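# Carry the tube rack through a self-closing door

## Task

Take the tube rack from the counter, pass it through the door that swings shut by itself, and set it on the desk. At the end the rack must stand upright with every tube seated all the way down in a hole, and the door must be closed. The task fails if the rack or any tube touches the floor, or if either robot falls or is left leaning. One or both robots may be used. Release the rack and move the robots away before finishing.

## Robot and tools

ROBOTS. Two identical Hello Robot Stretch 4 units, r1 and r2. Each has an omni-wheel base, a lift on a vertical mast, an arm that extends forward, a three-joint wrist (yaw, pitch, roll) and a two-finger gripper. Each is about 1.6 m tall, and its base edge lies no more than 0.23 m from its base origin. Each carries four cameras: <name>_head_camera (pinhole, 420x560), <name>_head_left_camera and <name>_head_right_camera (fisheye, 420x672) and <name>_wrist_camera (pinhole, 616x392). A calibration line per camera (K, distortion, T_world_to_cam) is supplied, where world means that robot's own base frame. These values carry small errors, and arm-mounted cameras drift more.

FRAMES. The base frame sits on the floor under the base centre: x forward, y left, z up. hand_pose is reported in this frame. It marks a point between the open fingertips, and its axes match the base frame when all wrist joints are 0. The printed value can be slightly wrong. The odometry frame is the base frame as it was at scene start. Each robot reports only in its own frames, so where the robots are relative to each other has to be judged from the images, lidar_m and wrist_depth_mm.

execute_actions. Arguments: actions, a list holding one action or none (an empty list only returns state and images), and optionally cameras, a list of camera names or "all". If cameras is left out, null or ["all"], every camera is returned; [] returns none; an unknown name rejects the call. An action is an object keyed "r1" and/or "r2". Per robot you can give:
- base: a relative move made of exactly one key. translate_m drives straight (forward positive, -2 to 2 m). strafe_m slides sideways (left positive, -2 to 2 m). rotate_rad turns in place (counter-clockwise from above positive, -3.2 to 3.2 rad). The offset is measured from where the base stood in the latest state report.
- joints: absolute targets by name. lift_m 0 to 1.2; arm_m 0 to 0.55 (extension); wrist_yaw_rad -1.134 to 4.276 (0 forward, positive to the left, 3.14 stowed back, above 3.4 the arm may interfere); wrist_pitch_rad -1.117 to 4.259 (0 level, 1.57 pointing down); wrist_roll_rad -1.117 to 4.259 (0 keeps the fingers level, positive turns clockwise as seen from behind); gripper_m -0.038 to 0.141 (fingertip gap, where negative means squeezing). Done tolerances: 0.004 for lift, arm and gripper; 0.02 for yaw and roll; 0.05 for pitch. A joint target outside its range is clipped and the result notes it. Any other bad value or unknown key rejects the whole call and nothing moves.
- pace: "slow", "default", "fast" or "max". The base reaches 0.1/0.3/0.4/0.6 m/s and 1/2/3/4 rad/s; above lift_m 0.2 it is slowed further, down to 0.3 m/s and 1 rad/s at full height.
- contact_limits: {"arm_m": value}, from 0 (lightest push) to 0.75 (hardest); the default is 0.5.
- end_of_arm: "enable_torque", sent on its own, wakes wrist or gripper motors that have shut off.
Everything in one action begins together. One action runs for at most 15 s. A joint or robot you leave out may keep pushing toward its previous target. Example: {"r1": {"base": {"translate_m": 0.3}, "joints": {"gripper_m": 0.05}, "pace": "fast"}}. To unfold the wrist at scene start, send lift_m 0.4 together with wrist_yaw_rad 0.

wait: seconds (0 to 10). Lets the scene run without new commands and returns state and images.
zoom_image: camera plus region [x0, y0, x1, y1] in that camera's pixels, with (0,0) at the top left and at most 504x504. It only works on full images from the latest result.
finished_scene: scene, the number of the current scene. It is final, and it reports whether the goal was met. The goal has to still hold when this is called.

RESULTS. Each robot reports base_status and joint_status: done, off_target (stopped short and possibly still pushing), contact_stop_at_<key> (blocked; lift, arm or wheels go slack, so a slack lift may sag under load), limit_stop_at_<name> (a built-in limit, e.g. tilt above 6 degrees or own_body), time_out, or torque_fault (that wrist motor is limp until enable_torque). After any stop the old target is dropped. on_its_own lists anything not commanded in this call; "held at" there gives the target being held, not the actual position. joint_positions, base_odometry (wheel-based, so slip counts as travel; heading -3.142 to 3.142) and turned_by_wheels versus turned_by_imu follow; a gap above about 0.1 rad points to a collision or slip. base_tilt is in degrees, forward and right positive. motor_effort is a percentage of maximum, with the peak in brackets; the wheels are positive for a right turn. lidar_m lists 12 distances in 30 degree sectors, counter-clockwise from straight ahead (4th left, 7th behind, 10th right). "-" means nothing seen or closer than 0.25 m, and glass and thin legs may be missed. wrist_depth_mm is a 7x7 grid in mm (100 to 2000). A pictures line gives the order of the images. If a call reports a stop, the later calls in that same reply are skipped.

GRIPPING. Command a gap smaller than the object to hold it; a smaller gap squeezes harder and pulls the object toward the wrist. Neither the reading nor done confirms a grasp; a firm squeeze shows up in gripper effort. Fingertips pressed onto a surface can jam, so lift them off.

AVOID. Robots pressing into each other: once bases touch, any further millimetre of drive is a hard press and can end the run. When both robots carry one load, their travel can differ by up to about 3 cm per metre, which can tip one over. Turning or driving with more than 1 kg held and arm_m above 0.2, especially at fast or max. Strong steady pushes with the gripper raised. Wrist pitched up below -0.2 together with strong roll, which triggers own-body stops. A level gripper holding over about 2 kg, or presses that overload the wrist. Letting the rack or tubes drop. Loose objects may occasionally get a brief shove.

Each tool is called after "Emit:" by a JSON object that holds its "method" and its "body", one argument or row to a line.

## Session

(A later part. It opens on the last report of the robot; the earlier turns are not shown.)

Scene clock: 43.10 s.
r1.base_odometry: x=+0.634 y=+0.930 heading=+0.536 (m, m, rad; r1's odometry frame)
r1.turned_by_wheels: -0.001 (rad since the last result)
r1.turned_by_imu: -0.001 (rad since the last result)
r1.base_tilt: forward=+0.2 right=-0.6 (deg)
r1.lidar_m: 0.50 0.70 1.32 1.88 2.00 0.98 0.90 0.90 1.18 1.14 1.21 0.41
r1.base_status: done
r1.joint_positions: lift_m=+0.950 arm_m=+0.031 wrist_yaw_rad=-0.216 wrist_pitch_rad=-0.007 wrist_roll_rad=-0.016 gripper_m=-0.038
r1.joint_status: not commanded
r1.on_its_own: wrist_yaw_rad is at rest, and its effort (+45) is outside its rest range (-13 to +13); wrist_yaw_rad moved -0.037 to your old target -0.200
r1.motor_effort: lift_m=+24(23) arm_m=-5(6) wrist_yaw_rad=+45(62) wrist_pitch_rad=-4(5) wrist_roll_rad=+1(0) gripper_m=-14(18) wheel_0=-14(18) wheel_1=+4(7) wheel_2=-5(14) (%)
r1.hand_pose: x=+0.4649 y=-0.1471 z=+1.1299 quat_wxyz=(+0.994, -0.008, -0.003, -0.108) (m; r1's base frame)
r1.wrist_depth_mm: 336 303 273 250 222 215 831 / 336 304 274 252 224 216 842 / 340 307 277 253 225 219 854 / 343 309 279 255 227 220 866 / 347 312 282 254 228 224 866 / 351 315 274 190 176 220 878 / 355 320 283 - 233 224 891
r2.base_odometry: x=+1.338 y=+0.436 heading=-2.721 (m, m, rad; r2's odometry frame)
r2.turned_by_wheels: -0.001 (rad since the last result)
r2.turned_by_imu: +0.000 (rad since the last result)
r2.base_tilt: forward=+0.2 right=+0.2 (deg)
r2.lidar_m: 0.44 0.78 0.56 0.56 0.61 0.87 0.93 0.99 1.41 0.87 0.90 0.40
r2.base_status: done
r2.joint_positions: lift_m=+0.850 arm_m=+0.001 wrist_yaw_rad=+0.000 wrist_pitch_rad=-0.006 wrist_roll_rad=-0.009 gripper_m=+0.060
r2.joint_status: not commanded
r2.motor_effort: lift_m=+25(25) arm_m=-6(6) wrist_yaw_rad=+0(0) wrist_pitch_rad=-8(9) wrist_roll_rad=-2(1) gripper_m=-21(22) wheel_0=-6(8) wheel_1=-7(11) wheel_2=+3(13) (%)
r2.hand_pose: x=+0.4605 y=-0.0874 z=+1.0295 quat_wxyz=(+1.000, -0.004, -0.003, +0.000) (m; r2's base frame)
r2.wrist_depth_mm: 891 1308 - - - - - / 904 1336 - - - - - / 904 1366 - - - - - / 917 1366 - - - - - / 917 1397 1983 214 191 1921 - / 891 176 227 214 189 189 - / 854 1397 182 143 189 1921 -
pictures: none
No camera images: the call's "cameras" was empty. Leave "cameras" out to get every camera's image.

Emit:
{"method": "execute_actions", "body": {
  "actions": [
    {"r1":{"base":{"translate_m":-0.045},"joints":{"wrist_yaw_rad":-0.3},"pace":"slow"},"r2":{"base":{"translate_m":-0.4}}}
  ],
  "cameras": []
}}

Emit:
{"method": "execute_actions", "body": {
  "actions": [
    {"r1":{"base":{"strafe_m":0.07},"pace":"slow"},"r2":{"base":{"rotate_rad":-1.2},"pace":"slow"}}
  ],
  "cameras": []
}}

Emit:
{"method": "execute_actions", "body": {
  "actions": [
    {"r1":{"base":{"translate_m":-0.04},"joints":{"wrist_yaw_rad":-0.4},"pace":"slow"}}
  ],
  "cameras": []
}}

Emit:
{"method": "execute_actions", "body": {
  "actions": [
    {"r1":{"base":{"strafe_m":0.075},"pace":"slow"}}
  ],
  "cameras": []
}}

Emit:
{"method": "execute_actions", "body": {
  "actions": [
    {"r1":{"base":{"strafe_m":0.08},"joints":{"wrist_yaw_rad":-0.6},"pace":"slow"}}
  ],
  "cameras": []
}}

Emit:
{"method": "execute_actions", "body": {
  "actions": [
    {"r1":{"base":{"strafe_m":0.09},"joints":{"wrist_yaw_rad":-0.8},"pace":"slow"}}
  ],
  "cameras": ["r2_head_camera"]
}}

Scene clock: 46.20 s.
r1.base_odometry: x=+0.595 y=+0.907 heading=+0.537 (m, m, rad; r1's odometry frame)
r1.turned_by_wheels: +0.001 (rad since the last result)
r1.turned_by_imu: +0.003 (rad since the last result)
r1.base_tilt: forward=+0.2 right=-0.9 (deg)
r1.lidar_m: 0.50 0.74 1.40 1.90 2.00 1.71 0.87 0.95 1.19 1.13 1.22 0.41
r1.base_status: done
r1.joint_positions: lift_m=+0.950 arm_m=+0.031 wrist_yaw_rad=-0.281 wrist_pitch_rad=-0.007 wrist_roll_rad=-0.016 gripper_m=-0.038
r1.joint_status: all done
r1.on_its_own: wrist_yaw_rad is at rest, and its effort (-58) is outside its rest range (-13 to +13)
r1.motor_effort: lift_m=+23(23) arm_m=-5(5) wrist_yaw_rad=-58(57) wrist_pitch_rad=-5(5) wrist_roll_rad=+1(2) gripper_m=-18(19) wheel_0=+2(11) wheel_1=-4(5) wheel_2=+14(16) (%)
r1.hand_pose: x=+0.4548 y=-0.1639 z=+1.1299 quat_wxyz=(+0.990, -0.008, -0.002, -0.140) (m; r1's base frame)
r1.wrist_depth_mm: 329 296 266 175 223 878 931 / 332 297 267 175 224 891 960 / 332 300 270 177 227 891 960 / 338 303 272 178 229 904 960 / 342 304 274 179 229 917 960 / 345 309 186 176 186 917 991 / 349 314 279 - 227 917 1008
r2.base_odometry: x=+1.703 y=+0.599 heading=-2.721 (m, m, rad; r2's odometry frame)
r2.turned_by_wheels: +0.000 (rad since the last result)
r2.turned_by_imu: +0.001 (rad since the last result)
r2.base_tilt: forward=+0.2 right=+0.1 (deg)
r2.lidar_m: 0.41 0.80 0.58 0.56 0.62 0.56 0.51 0.54 0.80 1.50 0.96 0.43
r2.base_status: done
r2.joint_positions: lift_m=+0.850 arm_m=+0.001 wrist_yaw_rad=+0.000 wrist_pitch_rad=-0.006 wrist_roll_rad=-0.009 gripper_m=+0.060
r2.joint_status: not commanded
r2.motor_effort: lift_m=+25(25) arm_m=-6(6) wrist_yaw_rad=+0(0) wrist_pitch_rad=-8(9) wrist_roll_rad=-1(1) gripper_m=-21(22) wheel_0=-4(9) wheel_1=-5(11) wheel_2=+4(15) (%)
r2.hand_pose: x=+0.4605 y=-0.0874 z=+1.0295 quat_wxyz=(+1.000, -0.004, -0.003, +0.000) (m; r2's base frame)
r2.wrist_depth_mm: 891 1336 - - - - - / 904 1336 - - - - - / 931 1366 - - - - - / 931 1397 - - - - - / 931 1397 - 213 190 - - / 917 176 226 213 190 189 - / 866 1430 182 144 187 - -
pictures: none
No camera images: the call's "cameras" was empty. Leave "cameras" out to get every camera's image.

Scene clock: 48.70 s.
r1.base_odometry: x=+0.560 y=+0.967 heading=+0.536 (m, m, rad; r1's odometry frame)
r1.turned_by_wheels: -0.001 (rad since the last result)
r1.turned_by_imu: -0.001 (rad since the last result)
r1.base_tilt: forward=+0.1 right=-0.9 (deg)
r1.lidar_m: 0.51 0.77 1.39 1.84 1.93 1.69 1.62 0.75 0.78 1.19 1.28 0.40
r1.base_status: done
r1.joint_positions: lift_m=+0.950 arm_m=+0.031 wrist_yaw_rad=-0.318 wrist_pitch_rad=-0.007 wrist_roll_rad=-0.016 gripper_m=-0.038
r1.joint_status: not commanded
r1.on_its_own: wrist_yaw_rad is at rest, and its effort (+52) is outside its rest range (-13 to +13)
r1.motor_effort: lift_m=+24(23) arm_m=-5(5) wrist_yaw_rad=+52(54) wrist_pitch_rad=-4(5) wrist_roll_rad=+1(1) gripper_m=-12(19) wheel_0=-14(19) wheel_1=+2(7) wheel_2=-7(13) (%)
r1.hand_pose: x=+0.4485 y=-0.1732 z=+1.1299 quat_wxyz=(+0.987, -0.009, -0.002, -0.158) (m; r1's base frame)
r1.wrist_depth_mm: 327 297 270 249 223 216 1025 / 329 298 272 250 224 217 1025 / 330 301 274 253 226 219 1042 / 336 303 276 255 228 220 1060 / 340 306 278 253 229 224 1060 / 342 312 272 189 178 221 1078 / 347 314 279 - 235 224 1098
r2.base_odometry: x=+1.703 y=+0.599 heading=+2.364 (m, m, rad; r2's odometry frame)
r2.turned_by_wheels: -1.198 (rad since the last result)
r2.turned_by_imu: -1.223 (rad since the last result)
r2.base_tilt: forward=+0.3 right=+0.2 (deg)
r2.lidar_m: 0.43 1.06 2.52 0.98 0.61 0.58 0.60 0.59 0.52 0.52 0.69 0.43
r2.base_status: done
r2.joint_positions: lift_m=+0.850 arm_m=+0.001 wrist_yaw_rad=+0.000 wrist_pitch_rad=-0.006 wrist_roll_rad=-0.009 gripper_m=+0.060
r2.joint_status: not commanded
r2.motor_effort: lift_m=+25(25) arm_m=-6(6) wrist_yaw_rad=+0(2) wrist_pitch_rad=-9(9) wrist_roll_rad=-1(0) gripper_m=-22(23) wheel_0=+6(10) wheel_1=+8(10) wheel_2=+7(10) (%)
r2.hand_pose: x=+0.4605 y=-0.0875 z=+1.0295 quat_wxyz=(+1.000, -0.004, -0.003, +0.000) (m; r2's base frame)
r2.wrist_depth_mm: - - 917 1464 - 1618 1499 / - - 1921 1430 - 1576 1499 / - - 1138 1430 - 1618 1499 / - - 1756 1160 1661 1618 1499 / - - 842 214 190 1618 1499 / - 176 226 213 189 189 1499 / - - 182 143 188 1618 1537
pictures: none
No camera images: the call's "cameras" was empty. Leave "cameras" out to get every camera's image.

Scene clock: 50.23 s.
r1.base_odometry: x=+0.526 y=+0.947 heading=+0.537 (m, m, rad; r1's odometry frame)
r1.turned_by_wheels: +0.001 (rad since the last result)
r1.turned_by_imu: +0.002 (rad since the last result)
r1.base_tilt: forward=+0.2 right=-0.6 (deg)
r1.lidar_m: 0.50 0.80 1.47 1.82 1.91 1.64 1.57 0.72 0.73 1.20 1.29 0.41
r1.base_status: done
r1.joint_positions: lift_m=+0.950 arm_m=+0.031 wrist_yaw_rad=-0.384 wrist_pitch_rad=-0.007 wrist_roll_rad=-0.016 gripper_m=-0.038
r1.joint_status: all done
r1.on_its_own: wrist_yaw_rad is at rest, and its effort (-49) is outside its rest range (-13 to +13)
r1.motor_effort: lift_m=+23(23) arm_m=-5(5) wrist_yaw_rad=-49(45) wrist_pitch_rad=-5(6) wrist_roll_rad=+2(1) gripper_m=-17(19) wheel_0=-1(12) wheel_1=-4(5) wheel_2=+13(11) (%)
r1.hand_pose: x=+0.4366 y=-0.1890 z=+1.1299 quat_wxyz=(+0.982, -0.009, -0.002, -0.191) (m; r1's base frame)
r1.wrist_depth_mm: 319 290 265 172 224 1042 1098 / 322 293 266 173 227 1042 1138 / 324 296 268 175 229 1060 1118 / 327 298 270 177 230 1060 1138 / 332 300 272 178 231 1060 1138 / 336 304 186 179 186 1098 1182 / 340 306 279 - 229 1060 1160
r2.base_odometry: x=+1.703 y=+0.599 heading=+2.364 (m, m, rad; r2's odometry frame)
r2.turned_by_wheels: +0.000 (rad since the last result)
r2.turned_by_imu: +0.000 (rad since the last result)
r2.base_tilt: forward=+0.3 right=+0.2 (deg)
r2.lidar_m: 0.42 0.99 2.53 0.96 0.65 0.58 0.60 0.60 0.50 0.52 0.68 0.43
r2.base_status: not commanded
r2.joint_positions: lift_m=+0.850 arm_m=+0.001 wrist_yaw_rad=+0.000 wrist_pitch_rad=-0.006 wrist_roll_rad=-0.009 gripper_m=+0.060
r2.joint_status: not commanded
r2.motor_effort: lift_m=+25(25) arm_m=-6(6) wrist_yaw_rad=+0(0) wrist_pitch_rad=-9(9) wrist_roll_rad=+0(0) gripper_m=-23(23) wheel_0=+6(6) wheel_1=+7(8) wheel_2=+7(7) (%)
r2.hand_pose: x=+0.4605 y=-0.0875 z=+1.0295 quat_wxyz=(+1.000, -0.004, -0.003, +0.000) (m; r2's base frame)
r2.wrist_depth_mm: - - 1708 1464 - 1576 1464 / - 809 1808 1464 - 1618 1499 / - 759 1098 1464 - 1618 1499 / - - 1983 1229 1661 1618 1499 / - - 1661 214 191 1618 1499 / - 176 225 213 189 189 1499 / - - 181 144 189 1618 1464
pictures: none
No camera images: the call's "cameras" was empty. Leave "cameras" out to get every camera's image.

Scene clock: 52.13 s.
r1.base_odometry: x=+0.488 y=+1.011 heading=+0.535 (m, m, rad; r1's odometry frame)
r1.turned_by_wheels: -0.002 (rad since the last result)
r1.turned_by_imu: -0.001 (rad since the last result)
r1.base_tilt: forward=+0.0 right=-0.7 (deg)
r1.lidar_m: 0.52 0.84 1.47 1.75 1.85 1.67 1.58 1.02 0.78 1.28 1.38 0.38
r1.base_status: done
r1.joint_positions: lift_m=+0.950 arm_m=+0.031 wrist_yaw_rad=-0.420 wrist_pitch_rad=-0.007 wrist_roll_rad=-0.016 gripper_m=-0.038
r1.joint_status: not commanded
r1.on_its_own: wrist_yaw_rad is at rest, and its effort (+55) is outside its rest range (-13 to +13)
r1.motor_effort: lift_m=+23(24) arm_m=-4(5) wrist_yaw_rad=+55(59) wrist_pitch_rad=-5(5) wrist_roll_rad=+1(1) gripper_m=-14(18) wheel_0=-16(17) wheel_1=+2(6) wheel_2=-7(10) (%)
r1.hand_pose: x=+0.4294 y=-0.1975 z=+1.1299 quat_wxyz=(+0.978, -0.009, -0.002, -0.208) (m; r1's base frame)
r1.wrist_depth_mm: 320 293 268 248 166 216 1182 / 322 294 270 250 167 218 1182 / 325 297 272 251 168 220 1182 / 329 300 273 253 170 221 1205 / 330 303 276 252 174 223 1205 / 336 306 272 189 179 220 1182 / 340 309 274 - 236 225 1182
r2.base_odometry: x=+1.703 y=+0.599 heading=+2.364 (m, m, rad; r2's odometry frame)
r2.turned_by_wheels: +0.000 (rad since the last result)
r2.turned_by_imu: +0.000 (rad since the last result)
r2.base_tilt: forward=+0.3 right=+0.2 (deg)
r2.lidar_m: 0.43 1.02 2.53 0.98 0.65 0.57 0.58 0.61 0.50 0.50 0.68 0.42
r2.base_status: not commanded
r2.joint_positions: lift_m=+0.850 arm_m=+0.001 wrist_yaw_rad=+0.000 wrist_pitch_rad=-0.006 wrist_roll_rad=-0.009 gripper_m=+0.060
r2.joint_status: not commanded
r2.motor_effort: lift_m=+25(25) arm_m=-6(6) wrist_yaw_rad=+0(0) wrist_pitch_rad=-9(9) wrist_roll_rad=+0(1) gripper_m=-23(22) wheel_0=+6(6) wheel_1=+8(8) wheel_2=+7(7) (%)
r2.hand_pose: x=+0.4605 y=-0.0875 z=+1.0295 quat_wxyz=(+1.000, -0.004, -0.003, +0.000) (m; r2's base frame)
r2.wrist_depth_mm: - 904 1863 1397 - 1618 1499 / - 809 - 1397 - 1576 1499 / - 788 1618 1499 - 1618 1537 / - - - 1205 1708 1618 1499 / - - 1756 214 191 1618 1499 / - 176 227 213 189 189 1499 / - - 182 143 188 1576 1499
pictures: none
No camera images: the call's "cameras" was empty. Leave "cameras" out to get every camera's image.

Scene clock: 54.07 s.
r1.base_odometry: x=+0.447 y=+1.079 heading=+0.533 (m, m, rad; r1's odometry frame)
r1.turned_by_wheels: -0.002 (rad since the last result)
r1.turned_by_imu: -0.005 (rad since the last result)
r1.base_tilt: forward=+0.0 right=-0.9 (deg)
r1.lidar_m: 0.52 0.91 1.42 1.67 1.78 1.66 1.58 1.09 0.84 1.36 0.44 0.38
r1.base_status: done
r1.joint_positions: lift_m=+0.950 arm_m=+0.031 wrist_yaw_rad=-0.620 wrist_pitch_rad=-0.007 wrist_roll_rad=-0.016 gripper_m=-0.038
r1.joint_status: wrist_yaw_rad off_target (ended at -0.620, target -0.600)
r1.on_its_own: wrist_yaw_rad is at rest, and its effort (+58) is outside its rest range (-13 to +13)
r1.motor_effort: lift_m=+23(23) arm_m=-4(4) wrist_yaw_rad=+58(60) wrist_pitch_rad=-4(6) wrist_roll_rad=+1(1) gripper_m=-13(19) wheel_0=-15(19) wheel_1=+3(9) wheel_2=-8(7) (%)
r1.hand_pose: x=+0.3855 y=-0.2388 z=+1.1299 quat_wxyz=(+0.952, -0.009, -0.001, -0.305) (m; r1's base frame)
r1.wrist_depth_mm: 274 263 252 241 165 226 1138 / 277 265 253 243 166 228 1118 / 278 267 255 245 167 230 1138 / 282 270 257 247 169 231 1138 / 285 272 260 247 172 233 1138 / 287 274 257 189 174 232 1160 / 289 277 260 - 239 234 1138
r2.base_odometry: x=+1.703 y=+0.599 heading=+2.364 (m, m, rad; r2's odometry frame)
r2.turned_by_wheels: +0.000 (rad since the last result)
r2.turned_by_imu: +0.000 (rad since the last result)
r2.base_tilt: forward=+0.3 right=+0.2 (deg)
r2.lidar_m: 0.43 1.07 2.52 0.95 0.64 0.56 0.58 0.61 0.53 0.51 0.67 0.41
r2.base_status: not commanded
r2.joint_positions: lift_m=+0.850 arm_m=+0.001 wrist_yaw_rad=+0.000 wrist_pitch_rad=-0.006 wrist_roll_rad=-0.009 gripper_m=+0.060
r2.joint_status: not commanded
r2.motor_effort: lift_m=+25(25) arm_m=-6(6) wrist_yaw_rad=+0(0) wrist_pitch_rad=-9(9) wrist_roll_rad=+0(1) gripper_m=-22(21) wheel_0=+6(6) wheel_1=+8(8) wheel_2=+7(7) (%)
r2.hand_pose: x=+0.4605 y=-0.0875 z=+1.0295 quat_wxyz=(+1.000, -0.004, -0.003, +0.000) (m; r2's base frame)
r2.wrist_depth_mm: - 917 - 1863 - 1576 1499 / - 866 - - - 1618 1499 / - 842 1983 - - 1618 1499 / - - 1921 1182 1661 1576 1499 / - - 1618 214 191 1618 1464 / - 176 226 213 189 189 1499 / - - 182 143 188 1576 1499
pictures: none
No camera images: the call's "cameras" was empty. Leave "cameras" out to get every camera's image.

Scene clock: 56.37 s.
r1.base_odometry: x=+0.401 y=+1.156 heading=+0.532 (m, m, rad; r1's odometry frame)
r1.turned_by_wheels: -0.001 (rad since the last result)
r1.turned_by_imu: -0.031 (rad since the last result)
r1.base_tilt: forward=+0.1 right=-0.6 (deg)
r1.lidar_m: 0.51 0.92 1.38 1.58 1.66 1.66 1.59 1.14 0.90 1.43 0.42 0.36
r1.base_status: done
r1.joint_positions: lift_m=+0.950 arm_m=+0.030 wrist_yaw_rad=-0.815 wrist_pitch_rad=-0.006 wrist_roll_rad=-0.017 gripper_m=-0.038
r1.joint_status: all done
r1.on_its_own: wrist_yaw_rad is at rest, and its effort (+43) is outside its rest range (-13 to +13)
r1.motor_effort: lift_m=+23(24) arm_m=-3(4) wrist_yaw_rad=+43(63) wrist_pitch_rad=-7(7) wrist_roll_rad=+2(2) gripper_m=-15(19) wheel_0=-10(19) wheel_1=+1(9) wheel_2=-9(16) (%)
r1.hand_pose: x=+0.3356 y=-0.2699 z=+1.1297 quat_wxyz=(+0.918, -0.009, +0.000, -0.396) (m; r1's base frame)
r1.wrist_depth_mm: 240 240 238 236 235 1229 1138 / 242 241 240 238 236 1255 1138 / 244 243 242 240 237 1255 1160 / 246 245 244 242 240 1255 1160 / 249 247 246 244 241 1255 1160 / 251 250 247 189 178 245 1160 / 253 251 250 - 246 246 1160
r2.base_odometry: x=+1.703 y=+0.599 heading=+2.364 (m, m, rad; r2's odometry frame)
r2.turned_by_wheels: +0.000 (rad since the last result)
r2.turned_by_imu: +0.000 (rad since the last result)
r2.base_tilt: forward=+0.2 right=+0.2 (deg)
r2.lidar_m: 0.43 1.12 2.51 0.95 0.63 0.56 0.59 0.60 0.49 0.54 0.68 0.42
r2.base_status: not commanded
r2.joint_positions: lift_m=+0.850 arm_m=+0.001 wrist_yaw_rad=+0.000 wrist_pitch_rad=-0.006 wrist_roll_rad=-0.009 gripper_m=+0.060
r2.joint_status: not commanded
r2.motor_effort: lift_m=+25(25) arm_m=-6(6) wrist_yaw_rad=+0(0) wrist_pitch_rad=-9(9) wrist_roll_rad=-1(1) gripper_m=-22(22) wheel_0=+6(6) wheel_1=+8(8) wheel_2=+7(7) (%)
r2.hand_pose: x=+0.4605 y=-0.0875 z=+1.0295 quat_wxyz=(+1.000, -0.004, -0.003, +0.000) (m; r2's base frame)
r2.wrist_depth_mm: - 976 - - - 1576 1464 / - - - - - 1618 1499 / - 917 - - - 1618 1499 / - - 1808 1138 1661 1618 1464 / - - 1397 214 191 1618 1499 / - 176 226 213 189 189 1499 / - - 182 143 188 1618 1499
pictures: r2_head_camera
Images, in order (width x height): r2_head_camera 420x560.

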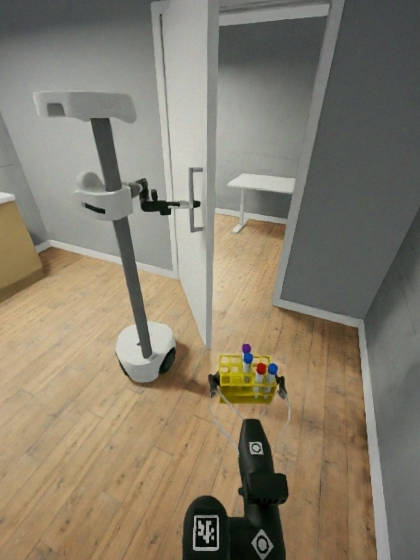

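About 52°. Continue.

Emit:
{"method": "execute_actions", "body": {
  "actions": [
    {"r1":{"base":{"translate_m":-0.065},"pace":"slow"},"r2":{"base":{"strafe_m":-0.18},"pace":"slow"}}
  ],
  "cameras": []
}}

Emit:
{"method": "execute_actions", "body": {
  "actions": [
    {"r1":{"base":{"strafe_m":0.09},"pace":"slow"}}
  ],
  "cameras": []
}}

Emit:
{"method": "execute_actions", "body": {
  "actions": [
    {"r1":{"base":{"strafe_m":0.1},"joints":{"wrist_yaw_rad":-1.0},"pace":"slow"}}
  ],
  "cameras": []
}}

Emit:
{"method": "execute_actions", "body": {
  "actions": [
    {"r1":{"base":{"strafe_m":0.1},"joints":{"wrist_yaw_rad":-1.12,"arm_m":0.01},"pace":"slow"}}
  ],
  "cameras": ["r2_head_camera"]
}}

Scene clock: 59.53 s.
r1.base_odometry: x=+0.346 y=+1.124 heading=+0.533 (m, m, rad; r1's odometry frame)
r1.turned_by_wheels: +0.001 (rad since the last result)
r1.turned_by_imu: +0.003 (rad since the last result)
r1.base_tilt: forward=+0.1 right=-0.8 (deg)
r1.lidar_m: 0.53 1.01 1.50 1.57 1.65 1.62 1.52 1.57 1.01 1.42 0.41 0.36
r1.base_status: done
r1.joint_positions: lift_m=+0.950 arm_m=+0.030 wrist_yaw_rad=-0.784 wrist_pitch_rad=-0.006 wrist_roll_rad=-0.016 gripper_m=-0.038
r1.joint_status: not commanded
r1.on_its_own: wrist_yaw_rad is at rest, and its effort (-46) is outside its rest range (-13 to +13)
r1.motor_effort: lift_m=+23(23) arm_m=-3(3) wrist_yaw_rad=-46(48) wrist_pitch_rad=-6(6) wrist_roll_rad=+1(2) gripper_m=-17(20) wheel_0=-1(13) wheel_1=-4(5) wheel_2=+13(16) (%)
r1.hand_pose: x=+0.3440 y=-0.2656 z=+1.1298 quat_wxyz=(+0.924, -0.009, +0.000, -0.382) (m; r1's base frame)
r1.wrist_depth_mm: 263 255 248 174 236 1336 1138 / 264 257 250 176 237 1336 1160 / 266 259 251 177 239 1366 1160 / 270 260 254 179 240 1336 1160 / 272 264 256 181 242 1336 1182 / 274 267 185 175 185 1336 1160 / 277 268 260 - 244 1281 1160
r2.base_odometry: x=+1.829 y=+0.727 heading=+2.364 (m, m, rad; r2's odometry frame)
r2.turned_by_wheels: +0.000 (rad since the last result)
r2.turned_by_imu: -0.001 (rad since the last result)
r2.base_tilt: forward=+0.2 right=+0.2 (deg)
r2.lidar_m: 0.42 1.16 2.67 1.09 0.69 0.64 0.65 0.43 0.36 0.36 0.45 0.42
r2.base_status: done
r2.joint_positions: lift_m=+0.850 arm_m=+0.001 wrist_yaw_rad=+0.000 wrist_pitch_rad=-0.006 wrist_roll_rad=-0.009 gripper_m=+0.060
r2.joint_status: not commanded
r2.motor_effort: lift_m=+25(25) arm_m=-6(6) wrist_yaw_rad=+0(1) wrist_pitch_rad=-9(9) wrist_roll_rad=-2(0) gripper_m=-21(21) wheel_0=+6(11) wheel_1=-6(12) wheel_2=+0(3) (%)
r2.hand_pose: x=+0.4605 y=-0.0874 z=+1.0295 quat_wxyz=(+1.000, -0.004, -0.003, +0.000) (m; r2's base frame)
r2.wrist_depth_mm: 917 - - - 1661 1537 1430 / - - - - 1708 1499 1397 / 1042 - - - 1661 1537 1397 / - - - - 192 1537 1397 / - - - 213 191 1537 1336 / - 176 226 213 189 189 1308 / 1983 - 182 144 189 1576 1281
pictures: none
No camera images: the call's "cameras" was empty. Leave "cameras" out to get every camera's image.

Scene clock: 61.60 s.
r1.base_odometry: x=+0.300 y=+1.201 heading=+0.531 (m, m, rad; r1's odometry frame)
r1.turned_by_wheels: -0.001 (rad since the last result)
r1.turned_by_imu: +0.000 (rad since the last result)
r1.base_tilt: forward=+0.2 right=-0.8 (deg)
r1.lidar_m: 0.54 1.09 1.49 1.50 1.57 1.62 1.53 1.57 1.08 1.17 0.41 0.35
r1.base_status: done
r1.joint_positions: lift_m=+0.950 arm_m=+0.030 wrist_yaw_rad=-0.818 wrist_pitch_rad=-0.007 wrist_roll_rad=-0.016 gripper_m=-0.038
r1.joint_status: not commanded
r1.on_its_own: wrist_yaw_rad is at rest, and its effort (+49) is outside its rest range (-13 to +13)
r1.motor_effort: lift_m=+24(24) arm_m=-2(3) wrist_yaw_rad=+49(51) wrist_pitch_rad=-5(5) wrist_roll_rad=+1(1) gripper_m=-14(20) wheel_0=-12(15) wheel_1=+1(8) wheel_2=-6(9) (%)
r1.hand_pose: x=+0.3350 y=-0.2702 z=+1.1299 quat_wxyz=(+0.918, -0.009, +0.000, -0.398) (m; r1's base frame)
r1.wrist_depth_mm: 266 257 249 240 229 229 1205 / 268 259 251 242 231 230 1229 / 271 262 252 244 233 231 1229 / 272 264 254 246 235 233 1229 / 276 266 256 247 236 1336 1229 / 279 268 255 188 178 236 1229 / 281 271 258 - 240 237 1255
r2.base_odometry: x=+1.829 y=+0.727 heading=+2.364 (m, m, rad; r2's odometry frame)
r2.turned_by_wheels: +0.000 (rad since the last result)
r2.turned_by_imu: +0.000 (rad since the last result)
r2.base_tilt: forward=+0.3 right=+0.2 (deg)
r2.lidar_m: 0.43 1.23 2.68 1.09 0.73 0.64 0.66 0.43 0.35 0.36 0.47 0.42
r2.base_status: not commanded
r2.joint_positions: lift_m=+0.850 arm_m=+0.001 wrist_yaw_rad=+0.000 wrist_pitch_rad=-0.006 wrist_roll_rad=-0.009 gripper_m=+0.060
r2.joint_status: not commanded
r2.motor_effort: lift_m=+25(25) arm_m=-6(6) wrist_yaw_rad=+0(0) wrist_pitch_rad=-8(9) wrist_roll_rad=+0(1) gripper_m=-22(22) wheel_0=+6(6) wheel_1=-6(6) wheel_2=+0(0) (%)
r2.hand_pose: x=+0.4605 y=-0.0874 z=+1.0295 quat_wxyz=(+1.000, -0.004, -0.003, +0.000) (m; r2's base frame)
r2.wrist_depth_mm: - - - - 1661 1576 1397 / - - - - 1661 1537 1430 / - - - - 1708 1537 1397 / - 1205 - - 1618 1537 1366 / - - 1708 213 191 1537 1308 / - 176 227 213 189 189 1308 / - - 182 144 188 1576 1255
pictures: none
No camera images: the call's "cameras" was empty. Leave "cameras" out to get every camera's image.

Scene clock: 63.73 s.
r1.base_odometry: x=+0.250 y=+1.287 heading=+0.530 (m, m, rad; r1's odometry frame)
r1.turned_by_wheels: -0.001 (rad since the last result)
r1.turned_by_imu: -0.001 (rad since the last result)
r1.base_tilt: forward=+0.1 right=-0.7 (deg)
r1.lidar_m: 0.57 1.10 1.46 1.40 1.46 1.61 1.52 1.58 1.17 1.28 0.33 0.41
r1.base_status: done
r1.joint_positions: lift_m=+0.950 arm_m=+0.030 wrist_yaw_rad=-1.017 wrist_pitch_rad=-0.006 wrist_roll_rad=-0.016 gripper_m=-0.038
r1.joint_status: all done
r1.on_its_own: wrist_yaw_rad is at rest, and its effort (+46) is outside its rest range (-13 to +13)
r1.motor_effort: lift_m=+24(23) arm_m=-3(3) wrist_yaw_rad=+46(49) wrist_pitch_rad=-5(5) wrist_roll_rad=+1(1) gripper_m=-16(20) wheel_0=-12(19) wheel_1=+2(7) wheel_2=-6(4) (%)
r1.hand_pose: x=+0.2788 y=-0.2913 z=+1.1298 quat_wxyz=(+0.873, -0.009, +0.001, -0.487) (m; r1's base frame)
r1.wrist_depth_mm: 245 243 240 237 233 1366 1281 / 247 245 242 239 236 1366 1308 / 249 247 244 241 237 1366 1308 / 251 249 246 243 238 1397 1308 / 253 251 248 244 240 1430 1336 / 255 253 249 189 178 242 1336 / 258 255 251 - 245 244 1336
r2.base_odometry: x=+1.829 y=+0.727 heading=+2.364 (m, m, rad; r2's odometry frame)
r2.turned_by_wheels: +0.000 (rad since the last result)
r2.turned_by_imu: +0.000 (rad since the last result)
r2.base_tilt: forward=+0.2 right=+0.2 (deg)
r2.lidar_m: 0.43 1.32 2.68 1.09 0.72 0.65 0.64 0.44 0.36 0.36 0.47 0.43
r2.base_status: not commanded
r2.joint_positions: lift_m=+0.850 arm_m=+0.001 wrist_yaw_rad=+0.000 wrist_pitch_rad=-0.006 wrist_roll_rad=-0.009 gripper_m=+0.060
r2.joint_status: not commanded
r2.motor_effort: lift_m=+25(25) arm_m=-6(6) wrist_yaw_rad=+0(0) wrist_pitch_rad=-8(9) wrist_roll_rad=-1(1) gripper_m=-22(21) wheel_0=+6(6) wheel_1=-6(6) wheel_2=+0(0) (%)
r2.hand_pose: x=+0.4605 y=-0.0874 z=+1.0295 quat_wxyz=(+1.000, -0.004, -0.003, +0.000) (m; r2's base frame)
r2.wrist_depth_mm: - - - - 1661 1537 1366 / - 1336 - - 1661 1537 1397 / - 1229 - - 1708 1537 1366 / - 1229 - - 1618 1576 1397 / - 1430 1921 213 191 1576 1336 / - 176 226 213 189 189 1308 / - 1430 182 143 189 1537 1255
pictures: none
No camera images: the call's "cameras" was empty. Leave "cameras" out to get every camera's image.

Scene clock: 65.87 s.
r1.base_odometry: x=+0.199 y=+1.373 heading=+0.529 (m, m, rad; r1's odometry frame)
r1.turned_by_wheels: -0.001 (rad since the last result)
r1.turned_by_imu: +0.001 (rad since the last result)
r1.base_tilt: forward=+0.2 right=-0.8 (deg)
r1.lidar_m: 0.60 1.09 1.40 1.31 1.36 1.63 1.53 1.60 1.26 1.30 0.30 0.40
r1.base_status: done
r1.joint_positions: lift_m=+0.950 arm_m=+0.011 wrist_yaw_rad=-1.125 wrist_pitch_rad=-0.007 wrist_roll_rad=-0.016 gripper_m=-0.038
r1.joint_status: all done
r1.motor_effort: lift_m=+23(24) arm_m=-5(9) wrist_yaw_rad=+11(44) wrist_pitch_rad=-5(7) wrist_roll_rad=+1(1) gripper_m=-16(19) wheel_0=-11(19) wheel_1=+2(8) wheel_2=-4(5) (%)
r1.hand_pose: x=+0.2273 y=-0.2980 z=+1.1299 quat_wxyz=(+0.846, -0.009, +0.002, -0.533) (m; r1's base frame)
r1.wrist_depth_mm: 249 246 243 240 235 1499 1430 / 250 248 244 241 236 1499 1397 / 253 250 247 243 238 1464 1430 / 255 252 249 246 240 1499 1430 / 257 253 251 246 241 1499 1430 / 259 256 250 185 179 1537 1464 / 263 258 254 - 246 878 1464
r2.base_odometry: x=+1.829 y=+0.727 heading=+2.364 (m, m, rad; r2's odometry frame)
r2.turned_by_wheels: +0.000 (rad since the last result)
r2.turned_by_imu: +0.000 (rad since the last result)
r2.base_tilt: forward=+0.2 right=+0.2 (deg)
r2.lidar_m: 0.41 1.38 2.70 1.07 0.69 0.64 0.65 0.42 0.36 0.35 0.47 0.42
r2.base_status: not commanded
r2.joint_positions: lift_m=+0.850 arm_m=+0.001 wrist_yaw_rad=+0.000 wrist_pitch_rad=-0.006 wrist_roll_rad=-0.009 gripper_m=+0.060
r2.joint_status: not commanded
r2.motor_effort: lift_m=+25(25) arm_m=-6(6) wrist_yaw_rad=+0(0) wrist_pitch_rad=-9(9) wrist_roll_rad=+0(1) gripper_m=-21(23) wheel_0=+6(6) wheel_1=-6(6) wheel_2=+0(0) (%)
r2.hand_pose: x=+0.4605 y=-0.0874 z=+1.0295 quat_wxyz=(+1.000, -0.004, -0.003, +0.000) (m; r2's base frame)
r2.wrist_depth_mm: - 1255 - - 1661 1537 1397 / - 1229 - - 1661 1537 1397 / - 1229 - - 1708 1537 1397 / - 1255 - - 1618 1537 1366 / - 1281 1983 213 190 1537 1336 / - 177 226 213 189 189 1281 / - 1255 182 143 188 1537 1255
pictures: r2_head_camera
Images, in order (width x height): r2_head_camera 420x560.

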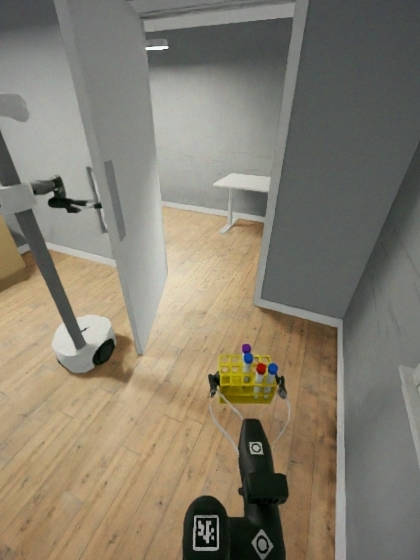

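Emit:
{"method": "execute_actions", "body": {
  "actions": [
    {"r2":{"base":{"translate_m":1.4}}}
  ],
  "cameras": ["r2_head_camera"]
}}

Scene clock: 74.47 s.
r1.base_odometry: x=+0.199 y=+1.373 heading=+0.529 (m, m, rad; r1's odometry frame)
r1.turned_by_wheels: +0.000 (rad since the last result)
r1.turned_by_imu: +0.003 (rad since the last result)
r1.base_tilt: forward=+0.1 right=-0.8 (deg)
r1.lidar_m: 0.61 1.09 1.37 1.30 1.36 1.63 1.53 1.57 1.81 1.72 0.31 0.40
r1.base_status: not commanded
r1.joint_positions: lift_m=+0.950 arm_m=+0.011 wrist_yaw_rad=-1.125 wrist_pitch_rad=-0.007 wrist_roll_rad=-0.016 gripper_m=-0.038
r1.joint_status: not commanded
r1.on_its_own: wrist_yaw_rad is at rest, and its effort (+15) is outside its rest range (-13 to +13)
r1.motor_effort: lift_m=+23(24) arm_m=-5(5) wrist_yaw_rad=+15(14) wrist_pitch_rad=-5(5) wrist_roll_rad=+2(1) gripper_m=-15(15) wheel_0=-10(10) wheel_1=+2(2) wheel_2=-4(4) (%)
r1.hand_pose: x=+0.2273 y=-0.2980 z=+1.1299 quat_wxyz=(+0.846, -0.009, +0.002, -0.533) (m; r1's base frame)
r1.wrist_depth_mm: 249 246 243 240 235 1499 1397 / 252 248 245 241 236 1537 1397 / 253 250 246 244 238 1537 1430 / 255 253 249 245 240 1537 1430 / 257 254 250 246 242 1499 1430 / 259 257 252 185 179 1499 1430 / 262 258 253 - 246 878 1430
r2.base_odometry: x=+0.832 y=+1.709 heading=+2.364 (m, m, rad; r2's odometry frame)
r2.turned_by_wheels: +0.001 (rad since the last result)
r2.turned_by_imu: -0.003 (rad since the last result)
r2.base_tilt: forward=+0.3 right=+0.2 (deg)
r2.lidar_m: 0.42 0.66 0.50 0.45 0.79 1.93 1.51 1.01 0.93 0.95 0.70 0.42
r2.base_status: done
r2.joint_positions: lift_m=+0.850 arm_m=+0.001 wrist_yaw_rad=+0.000 wrist_pitch_rad=-0.006 wrist_roll_rad=-0.009 gripper_m=+0.060
r2.joint_status: not commanded
r2.motor_effort: lift_m=+25(25) arm_m=-6(6) wrist_yaw_rad=-1(0) wrist_pitch_rad=-9(8) wrist_roll_rad=+0(0) gripper_m=-22(22) wheel_0=+5(12) wheel_1=+6(10) wheel_2=-4(14) (%)
r2.hand_pose: x=+0.4605 y=-0.0874 z=+1.0295 quat_wxyz=(+1.000, -0.004, -0.003, +0.000) (m; r2's base frame)
r2.wrist_depth_mm: 768 - - - - - - / 778 - - - - - - / 798 - - - - - - / - - - - - - - / - - - 214 191 - - / 778 176 227 214 189 189 - / 750 - 182 144 190 - -
pictures: r2_head_camera
Images, in order (width x height): r2_head_camera 420x560.

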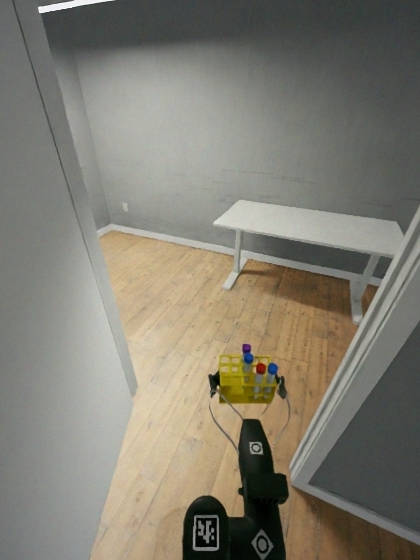

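Emit:
{"method": "execute_actions", "body": {
  "actions": [
    {"r2":{"base":{"translate_m":1.25}}}
  ],
  "cameras": []
}}

Emit:
{"method": "execute_actions", "body": {
  "actions": [
    {"r1":{"joints":{"gripper_m":0.1}},"r2":{"base":{"rotate_rad":-0.6},"pace":"slow"}}
  ],
  "cameras": ["r2_head_camera","r2_wrist_camera"]
}}

Scene clock: 80.23 s.
r1.base_odometry: x=+0.199 y=+1.373 heading=+0.529 (m, m, rad; r1's odometry frame)
r1.turned_by_wheels: +0.000 (rad since the last result)
r1.turned_by_imu: +0.002 (rad since the last result)
r1.base_tilt: forward=+0.1 right=-0.8 (deg)
r1.lidar_m: 0.60 1.09 1.37 1.31 1.37 1.65 1.53 1.60 1.82 1.73 0.30 0.39
r1.base_status: not commanded
r1.joint_positions: lift_m=+0.950 arm_m=+0.011 wrist_yaw_rad=-1.125 wrist_pitch_rad=-0.007 wrist_roll_rad=-0.016 gripper_m=-0.038
r1.joint_status: not commanded
r1.motor_effort: lift_m=+23(24) arm_m=-5(5) wrist_yaw_rad=+12(14) wrist_pitch_rad=-5(5) wrist_roll_rad=+2(1) gripper_m=-17(16) wheel_0=-11(11) wheel_1=+2(2) wheel_2=-4(4) (%)
r1.hand_pose: x=+0.2273 y=-0.2980 z=+1.1299 quat_wxyz=(+0.846, -0.009, +0.002, -0.533) (m; r1's base frame)
r1.wrist_depth_mm: 249 246 243 239 236 1499 1397 / 251 248 245 241 236 1499 1430 / 254 250 246 243 238 1499 1430 / 255 251 248 246 240 1537 1430 / 257 254 251 246 241 1499 1397 / 259 256 250 185 179 1499 1430 / 262 258 254 - 246 866 1464
r2.base_odometry: x=-0.059 y=+2.585 heading=+2.365 (m, m, rad; r2's odometry frame)
r2.turned_by_wheels: +0.001 (rad since the last result)
r2.turned_by_imu: -0.003 (rad since the last result)
r2.base_tilt: forward=+0.2 right=+0.2 (deg)
r2.lidar_m: 0.43 2.08 2.29 0.61 0.50 0.67 2.41 0.72 0.97 1.43 0.92 0.42
r2.base_status: done
r2.joint_positions: lift_m=+0.850 arm_m=+0.001 wrist_yaw_rad=+0.000 wrist_pitch_rad=-0.006 wrist_roll_rad=-0.009 gripper_m=+0.060
r2.joint_status: not commanded
r2.motor_effort: lift_m=+25(25) arm_m=-6(6) wrist_yaw_rad=+0(0) wrist_pitch_rad=-9(9) wrist_roll_rad=-1(0) gripper_m=-21(22) wheel_0=+5(9) wheel_1=+6(11) wheel_2=-4(14) (%)
r2.hand_pose: x=+0.4605 y=-0.0874 z=+1.0295 quat_wxyz=(+1.000, -0.004, -0.003, +0.000) (m; r2's base frame)
r2.wrist_depth_mm: - 1863 1661 1499 1397 1281 1182 / - 1863 1661 1537 1366 1281 1182 / - 1863 1661 1499 1397 1281 1182 / - 1863 1661 1537 1336 1255 1182 / - 1863 1618 214 191 1281 1182 / - 176 226 215 189 189 1160 / - 1863 182 143 190 750 788
pictures: none
No camera images: the call's "cameras" was empty. Leave "cameras" out to get every camera's image.

Scene clock: 82.30 s.
r1.base_odometry: x=+0.199 y=+1.373 heading=+0.529 (m, m, rad; r1's odometry frame)
r1.turned_by_wheels: +0.000 (rad since the last result)
r1.turned_by_imu: +0.001 (rad since the last result)
r1.base_tilt: forward=+0.0 right=-0.7 (deg)
r1.lidar_m: 0.71 1.11 1.38 1.30 1.36 1.65 1.54 1.57 1.83 1.72 0.42 0.51
r1.base_status: not commanded
r1.joint_positions: lift_m=+0.950 arm_m=+0.011 wrist_yaw_rad=-1.120 wrist_pitch_rad=-0.007 wrist_roll_rad=-0.016 gripper_m=+0.100
r1.joint_status: all done
r1.motor_effort: lift_m=+23(23) arm_m=-4(5) wrist_yaw_rad=+0(13) wrist_pitch_rad=-5(5) wrist_roll_rad=+2(1) gripper_m=-1(14) wheel_0=-7(11) wheel_1=+2(2) wheel_2=-4(4) (%)
r1.hand_pose: x=+0.2286 y=-0.2978 z=+1.1299 quat_wxyz=(+0.847, -0.009, +0.002, -0.531) (m; r1's base frame)
r1.wrist_depth_mm: 351 357 364 368 375 1537 1430 / 353 359 366 370 377 1576 1397 / 355 362 368 373 379 1576 1430 / 359 364 370 375 384 1537 1430 / 362 368 370 377 387 1537 1430 / 364 368 373 382 387 1499 1464 / 366 370 379 - 1708 1537 1430
r2.base_odometry: x=-0.059 y=+2.585 heading=+1.766 (m, m, rad; r2's odometry frame)
r2.turned_by_wheels: -0.598 (rad since the last result)
r2.turned_by_imu: -0.611 (rad since the last result)
r2.base_tilt: forward=+0.2 right=+0.2 (deg)
r2.lidar_m: 0.40 0.84 1.97 2.30 0.67 0.48 0.60 1.14 0.74 0.80 1.41 0.41
r2.base_status: done
r2.joint_positions: lift_m=+0.850 arm_m=+0.001 wrist_yaw_rad=+0.000 wrist_pitch_rad=-0.006 wrist_roll_rad=-0.009 gripper_m=+0.060
r2.joint_status: not commanded
r2.motor_effort: lift_m=+25(25) arm_m=-6(6) wrist_yaw_rad=+0(1) wrist_pitch_rad=-8(9) wrist_roll_rad=+0(1) gripper_m=-22(22) wheel_0=+6(10) wheel_1=+6(11) wheel_2=+7(12) (%)
r2.hand_pose: x=+0.4605 y=-0.0875 z=+1.0295 quat_wxyz=(+1.000, -0.004, -0.003, +0.000) (m; r2's base frame)
r2.wrist_depth_mm: 1255 1336 1397 1464 1576 1661 1430 / 1255 1336 1366 1464 1576 1708 1397 / 1255 1336 1397 1499 1576 1661 1397 / 1255 1336 1430 1464 1537 1708 1430 / 1281 1336 1397 214 192 1661 1397 / 1229 176 226 213 189 189 1308 / 691 723 182 143 190 788 878
pictures: r2_head_camera, r2_wrist_camera
camera_calibration (this result's frames):
r2_wrist_camera: T_world_to_cam=[[-0.0146007, -0.999124, 0.0392205, -0.123195], [-0.012715, -0.039036, -0.999157, 1.08525], [0.999813, -0.0150871, -0.0121339, -0.223591], [0, 0, 0, 1]] pos_world=[0.235549, -0.0840967, 1.08646]
Images, in order (width x height): r2_head_camera 420x560, r2_wrist_camera 616x392.

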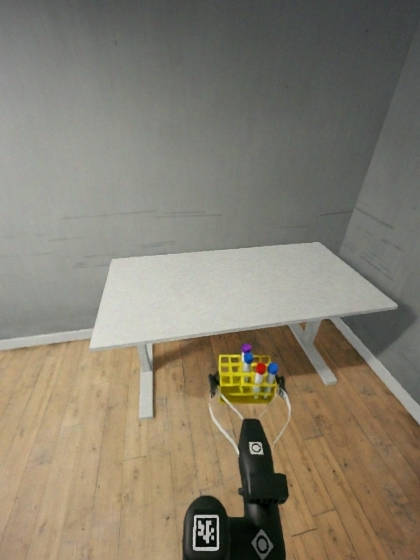

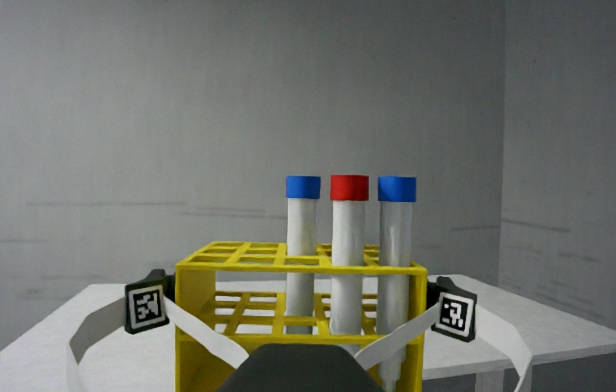

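Emit:
{"method": "execute_actions", "body": {
  "actions": [
    {"r2":{"base":{"translate_m":0.35},"joints":{"lift_m":0.64,"arm_m":0.22},"pace":"slow"}}
  ],
  "cameras": ["r2_head_camera"]
}}

Scene clock: 87.20 s.
r1.base_odometry: x=+0.199 y=+1.373 heading=+0.529 (m, m, rad; r1's odometry frame)
r1.turned_by_wheels: +0.000 (rad since the last result)
r1.turned_by_imu: +0.002 (rad since the last result)
r1.base_tilt: forward=+0.1 right=-0.7 (deg)
r1.lidar_m: 1.05 1.09 1.35 1.31 1.36 1.63 1.53 1.58 1.81 1.74 1.61 1.11
r1.base_status: not commanded
r1.joint_positions: lift_m=+0.950 arm_m=+0.011 wrist_yaw_rad=-1.120 wrist_pitch_rad=-0.007 wrist_roll_rad=-0.016 gripper_m=+0.100
r1.joint_status: not commanded
r1.motor_effort: lift_m=+24(23) arm_m=-4(4) wrist_yaw_rad=+1(1) wrist_pitch_rad=-5(5) wrist_roll_rad=+2(1) gripper_m=-1(1) wheel_0=-7(7) wheel_1=+2(2) wheel_2=-4(4) (%)
r1.hand_pose: x=+0.2286 y=-0.2978 z=+1.1299 quat_wxyz=(+0.847, -0.009, +0.002, -0.531) (m; r1's base frame)
r1.wrist_depth_mm: 904 1118 1499 1863 1708 1499 1397 / 904 1118 1499 1863 1708 1499 1397 / 904 1138 1537 1921 1708 1576 1397 / 917 1138 1537 1921 1708 1576 1430 / 917 1138 1430 1921 1756 1537 1464 / 931 1138 1366 1921 1708 1537 1430 / 917 1098 1576 - 1708 1537 1430
r2.base_odometry: x=-0.127 y=+2.928 heading=+1.767 (m, m, rad; r2's odometry frame)
r2.turned_by_wheels: +0.001 (rad since the last result)
r2.turned_by_imu: +0.000 (rad since the last result)
r2.base_tilt: forward=+0.2 right=+0.2 (deg)
r2.lidar_m: 0.50 0.49 0.62 2.38 1.30 0.80 0.76 0.75 0.92 1.34 0.96 0.56
r2.base_status: done
r2.joint_positions: lift_m=+0.640 arm_m=+0.219 wrist_yaw_rad=+0.000 wrist_pitch_rad=-0.006 wrist_roll_rad=-0.009 gripper_m=+0.060
r2.joint_status: all done
r2.motor_effort: lift_m=+16(25) arm_m=+6(6) wrist_yaw_rad=+0(0) wrist_pitch_rad=-9(10) wrist_roll_rad=-2(1) gripper_m=-22(22) wheel_0=+6(8) wheel_1=+7(10) wheel_2=-5(10) (%)
r2.hand_pose: x=+0.6783 y=-0.0874 z=+0.8202 quat_wxyz=(+1.000, -0.004, -0.003, +0.000) (m; r2's base frame)
r2.wrist_depth_mm: 768 809 842 904 960 1025 1078 / 768 809 854 904 960 1025 1078 / 778 809 854 917 976 1042 1098 / 778 809 866 891 946 1042 1118 / 759 809 732 215 191 960 991 / 427 176 225 213 190 189 488 / 289 304 182 144 190 319 330
pictures: r2_head_camera
Images, in order (width x height): r2_head_camera 420x560.

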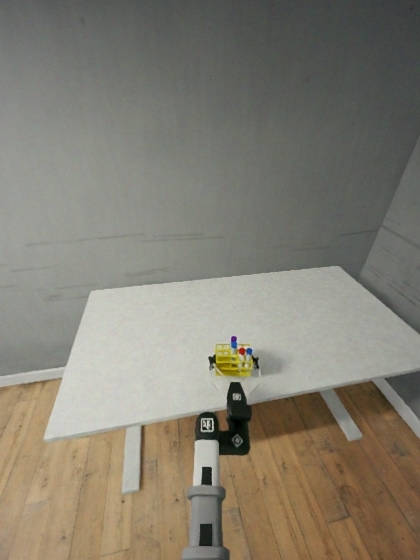

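Emit:
{"method": "execute_actions", "body": {
  "actions": [
    {"r2":{"joints":{"lift_m":0.601},"pace":"slow"}}
  ],
  "cameras": []
}}

Emit:
{"method": "execute_actions", "body": {
  "actions": [
    {"r2":{"joints":{"gripper_m":0.141}}}
  ],
  "cameras": []
}}

Emit:
{"method": "execute_actions", "body": {
  "actions": [
    {"r2":{"joints":{"arm_m":0.0}}}
  ],
  "cameras": ["r2_wrist_camera","r2_head_camera","r1_head_right_camera"]
}}

Scene clock: 88.53 s.
r1.base_odometry: x=+0.199 y=+1.373 heading=+0.529 (m, m, rad; r1's odometry frame)
r1.turned_by_wheels: +0.000 (rad since the last result)
r1.turned_by_imu: +0.001 (rad since the last result)
r1.base_tilt: forward=+0.2 right=-0.9 (deg)
r1.lidar_m: 1.04 1.10 1.39 1.30 1.36 1.61 1.52 1.58 1.82 1.73 1.61 1.13
r1.base_status: not commanded
r1.joint_positions: lift_m=+0.950 arm_m=+0.011 wrist_yaw_rad=-1.120 wrist_pitch_rad=-0.007 wrist_roll_rad=-0.016 gripper_m=+0.100
r1.joint_status: not commanded
r1.motor_effort: lift_m=+23(23) arm_m=-4(4) wrist_yaw_rad=+0(1) wrist_pitch_rad=-5(5) wrist_roll_rad=+2(2) gripper_m=-1(0) wheel_0=-7(7) wheel_1=+2(2) wheel_2=-4(4) (%)
r1.hand_pose: x=+0.2286 y=-0.2978 z=+1.1299 quat_wxyz=(+0.847, -0.009, +0.002, -0.531) (m; r1's base frame)
r1.wrist_depth_mm: 904 1118 1499 1863 1708 1499 1397 / 891 1118 1499 1863 1708 1537 1397 / 917 1138 1499 1921 1708 1537 1430 / 917 1138 1537 1921 1708 1537 1430 / 917 1138 1397 1921 1756 1537 1430 / 917 1138 1336 1921 1756 1537 1430 / 904 1098 1576 - 1708 1537 1464
r2.base_odometry: x=-0.127 y=+2.928 heading=+1.767 (m, m, rad; r2's odometry frame)
r2.turned_by_wheels: +0.000 (rad since the last result)
r2.turned_by_imu: +0.000 (rad since the last result)
r2.base_tilt: forward=+0.3 right=+0.2 (deg)
r2.lidar_m: 0.50 0.51 0.64 2.37 1.28 0.81 0.76 0.77 0.90 1.33 0.94 0.60
r2.base_status: not commanded
r2.joint_positions: lift_m=+0.601 arm_m=+0.219 wrist_yaw_rad=+0.000 wrist_pitch_rad=-0.006 wrist_roll_rad=-0.009 gripper_m=+0.060
r2.joint_status: all done
r2.motor_effort: lift_m=+16(16) arm_m=+6(6) wrist_yaw_rad=+0(0) wrist_pitch_rad=-9(8) wrist_roll_rad=+0(1) gripper_m=-21(21) wheel_0=+6(7) wheel_1=+7(7) wheel_2=-5(5) (%)
r2.hand_pose: x=+0.6783 y=-0.0874 z=+0.7812 quat_wxyz=(+1.000, -0.004, -0.003, +0.000) (m; r2's base frame)
r2.wrist_depth_mm: 759 798 854 904 960 1025 1118 / 768 809 854 904 960 1025 1098 / 778 820 854 931 960 1025 1098 / 778 820 866 891 960 1025 1098 / 574 609 544 214 191 707 723 / 319 176 228 213 189 189 359 / 216 228 182 144 190 239 255
pictures: none
No camera images: the call's "cameras" was empty. Leave "cameras" out to get every camera's image.

Scene clock: 90.37 s.
r1.base_odometry: x=+0.199 y=+1.373 heading=+0.529 (m, m, rad; r1's odometry frame)
r1.turned_by_wheels: +0.000 (rad since the last result)
r1.turned_by_imu: +0.001 (rad since the last result)
r1.base_tilt: forward=+0.2 right=-0.9 (deg)
r1.lidar_m: 1.04 1.09 1.37 1.31 1.35 1.63 1.53 1.57 1.84 1.74 1.59 1.13
r1.base_status: not commanded
r1.joint_positions: lift_m=+0.950 arm_m=+0.011 wrist_yaw_rad=-1.120 wrist_pitch_rad=-0.007 wrist_roll_rad=-0.016 gripper_m=+0.100
r1.joint_status: not commanded
r1.motor_effort: lift_m=+23(24) arm_m=-4(5) wrist_yaw_rad=-2(1) wrist_pitch_rad=-5(5) wrist_roll_rad=+1(2) gripper_m=+0(1) wheel_0=-7(7) wheel_1=+2(2) wheel_2=-4(4) (%)
r1.hand_pose: x=+0.2286 y=-0.2978 z=+1.1299 quat_wxyz=(+0.847, -0.009, +0.002, -0.531) (m; r1's base frame)
r1.wrist_depth_mm: 891 1118 1499 1863 1708 1499 1397 / 904 1118 1499 1983 1708 1499 1397 / 904 1138 1537 1921 1708 1537 1430 / 917 1138 1537 1921 1756 1537 1430 / 917 1138 1430 1983 1756 1537 1430 / 917 1138 1366 1921 1708 1499 1430 / 917 1098 1576 - 1708 1537 1464
r2.base_odometry: x=-0.127 y=+2.928 heading=+1.767 (m, m, rad; r2's odometry frame)
r2.turned_by_wheels: +0.000 (rad since the last result)
r2.turned_by_imu: +0.000 (rad since the last result)
r2.base_tilt: forward=+0.2 right=+0.2 (deg)
r2.lidar_m: 0.49 0.51 0.62 2.39 1.31 0.81 0.76 0.76 0.92 1.34 0.96 0.58
r2.base_status: not commanded
r2.joint_positions: lift_m=+0.601 arm_m=+0.219 wrist_yaw_rad=+0.000 wrist_pitch_rad=-0.007 wrist_roll_rad=-0.009 gripper_m=+0.141
r2.joint_status: all done
r2.motor_effort: lift_m=+16(16) arm_m=+6(6) wrist_yaw_rad=+0(0) wrist_pitch_rad=-5(8) wrist_roll_rad=-1(1) gripper_m=+0(23) wheel_0=+7(6) wheel_1=+7(7) wheel_2=-5(5) (%)
r2.hand_pose: x=+0.6783 y=-0.0874 z=+0.7815 quat_wxyz=(+1.000, -0.004, -0.003, +0.000) (m; r2's base frame)
r2.wrist_depth_mm: 768 798 854 904 946 1025 1098 / 768 809 854 904 960 1042 1098 / 768 820 866 904 960 1042 1098 / 778 820 854 891 960 1060 1098 / 580 615 278 232 217 723 750 / 320 281 237 230 204 330 366 / 229 229 228 121 218 241 257
pictures: none
No camera images: the call's "cameras" was empty. Leave "cameras" out to get every camera's image.

Scene clock: 92.13 s.
r1.base_odometry: x=+0.199 y=+1.373 heading=+0.529 (m, m, rad; r1's odometry frame)
r1.turned_by_wheels: +0.000 (rad since the last result)
r1.turned_by_imu: +0.001 (rad since the last result)
r1.base_tilt: forward=+0.1 right=-0.6 (deg)
r1.lidar_m: 1.06 1.10 1.37 1.31 1.36 1.63 1.53 1.59 1.82 1.72 1.61 1.14
r1.base_status: not commanded
r1.joint_positions: lift_m=+0.950 arm_m=+0.011 wrist_yaw_rad=-1.120 wrist_pitch_rad=-0.007 wrist_roll_rad=-0.016 gripper_m=+0.100
r1.joint_status: not commanded
r1.motor_effort: lift_m=+24(24) arm_m=-4(4) wrist_yaw_rad=+0(1) wrist_pitch_rad=-5(5) wrist_roll_rad=+1(2) gripper_m=+0(1) wheel_0=-7(7) wheel_1=+2(2) wheel_2=-4(4) (%)
r1.hand_pose: x=+0.2286 y=-0.2978 z=+1.1299 quat_wxyz=(+0.847, -0.009, +0.002, -0.531) (m; r1's base frame)
r1.wrist_depth_mm: 891 1098 1499 1863 1708 1537 1397 / 904 1118 1499 1863 1708 1537 1397 / 904 1118 1537 1921 1708 1576 1430 / 931 1118 1537 1921 1708 1537 1430 / 931 1138 1397 1921 1708 1537 1430 / 917 1138 1336 1921 1708 1537 1464 / 917 1078 1537 - 1661 1537 1430
r2.base_odometry: x=-0.127 y=+2.928 heading=+1.767 (m, m, rad; r2's odometry frame)
r2.turned_by_wheels: +0.000 (rad since the last result)
r2.turned_by_imu: +0.000 (rad since the last result)
r2.base_tilt: forward=+0.3 right=+0.2 (deg)
r2.lidar_m: 0.49 0.50 0.61 2.37 1.31 0.80 0.76 0.77 0.90 1.32 0.96 0.56
r2.base_status: not commanded
r2.joint_positions: lift_m=+0.601 arm_m=+0.001 wrist_yaw_rad=+0.000 wrist_pitch_rad=-0.007 wrist_roll_rad=-0.009 gripper_m=+0.141
r2.joint_status: all done
r2.motor_effort: lift_m=+16(16) arm_m=-7(6) wrist_yaw_rad=+0(1) wrist_pitch_rad=-6(6) wrist_roll_rad=-1(1) gripper_m=-2(1) wheel_0=+7(7) wheel_1=+7(7) wheel_2=-5(5) (%)
r2.hand_pose: x=+0.4605 y=-0.0875 z=+0.7815 quat_wxyz=(+1.000, -0.004, -0.003, +0.000) (m; r2's base frame)
r2.wrist_depth_mm: 946 991 1060 1118 1182 1281 1336 / 960 1008 1060 1138 1205 1281 1336 / 960 1008 1078 1138 1182 1281 1336 / 960 1008 1078 1118 1205 1281 1308 / 591 627 569 452 715 741 759 / 325 289 307 357 336 364 413 / 615 291 307 121 1229 1308 878
pictures: r1_head_right_camera, r2_head_camera, r2_wrist_camera
camera_calibration (this result's frames):
r2_wrist_camera: T_world_to_cam=[[-0.0145705, -0.999125, 0.0392042, -0.113449], [-0.0115928, -0.0390369, -0.999171, 0.836981], [0.999827, -0.0150129, -0.0110138, -0.227524], [0, 0, 0, 1]] pos_world=[0.235535, -0.084092, 0.838228]
Images, in order (width x height): r1_head_right_camera 420x672, r2_head_camera 420x560, r2_wrist_camera 616x392.

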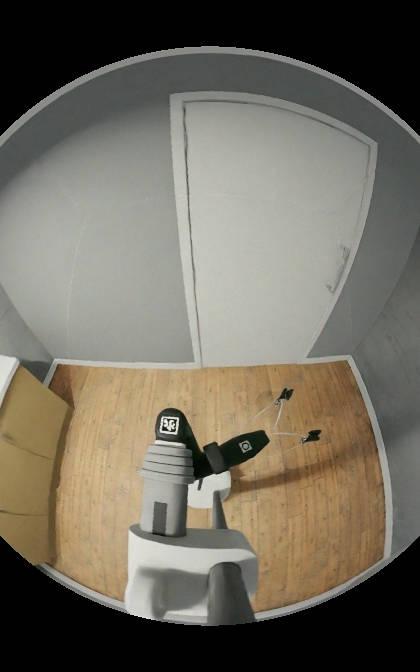

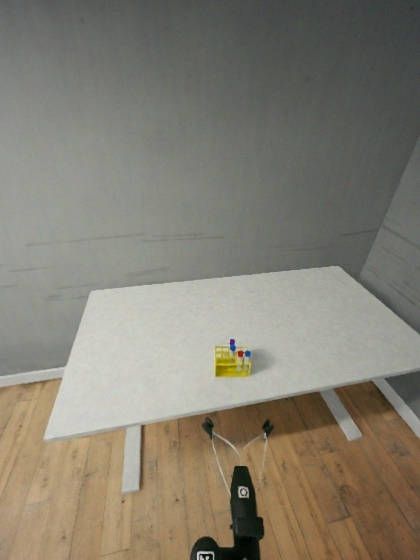

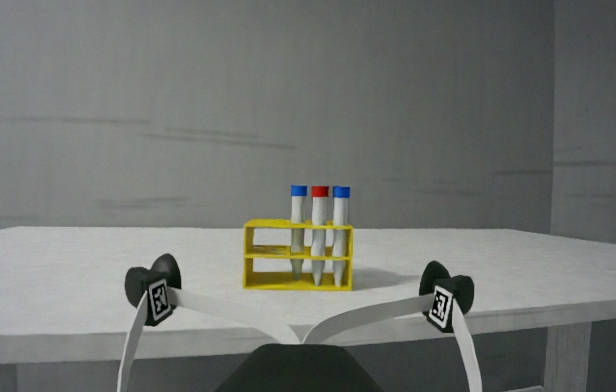

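Emit:
{"method": "finished_scene", "body": {
  "scene": 2
}}

The scene is finished: the task was done.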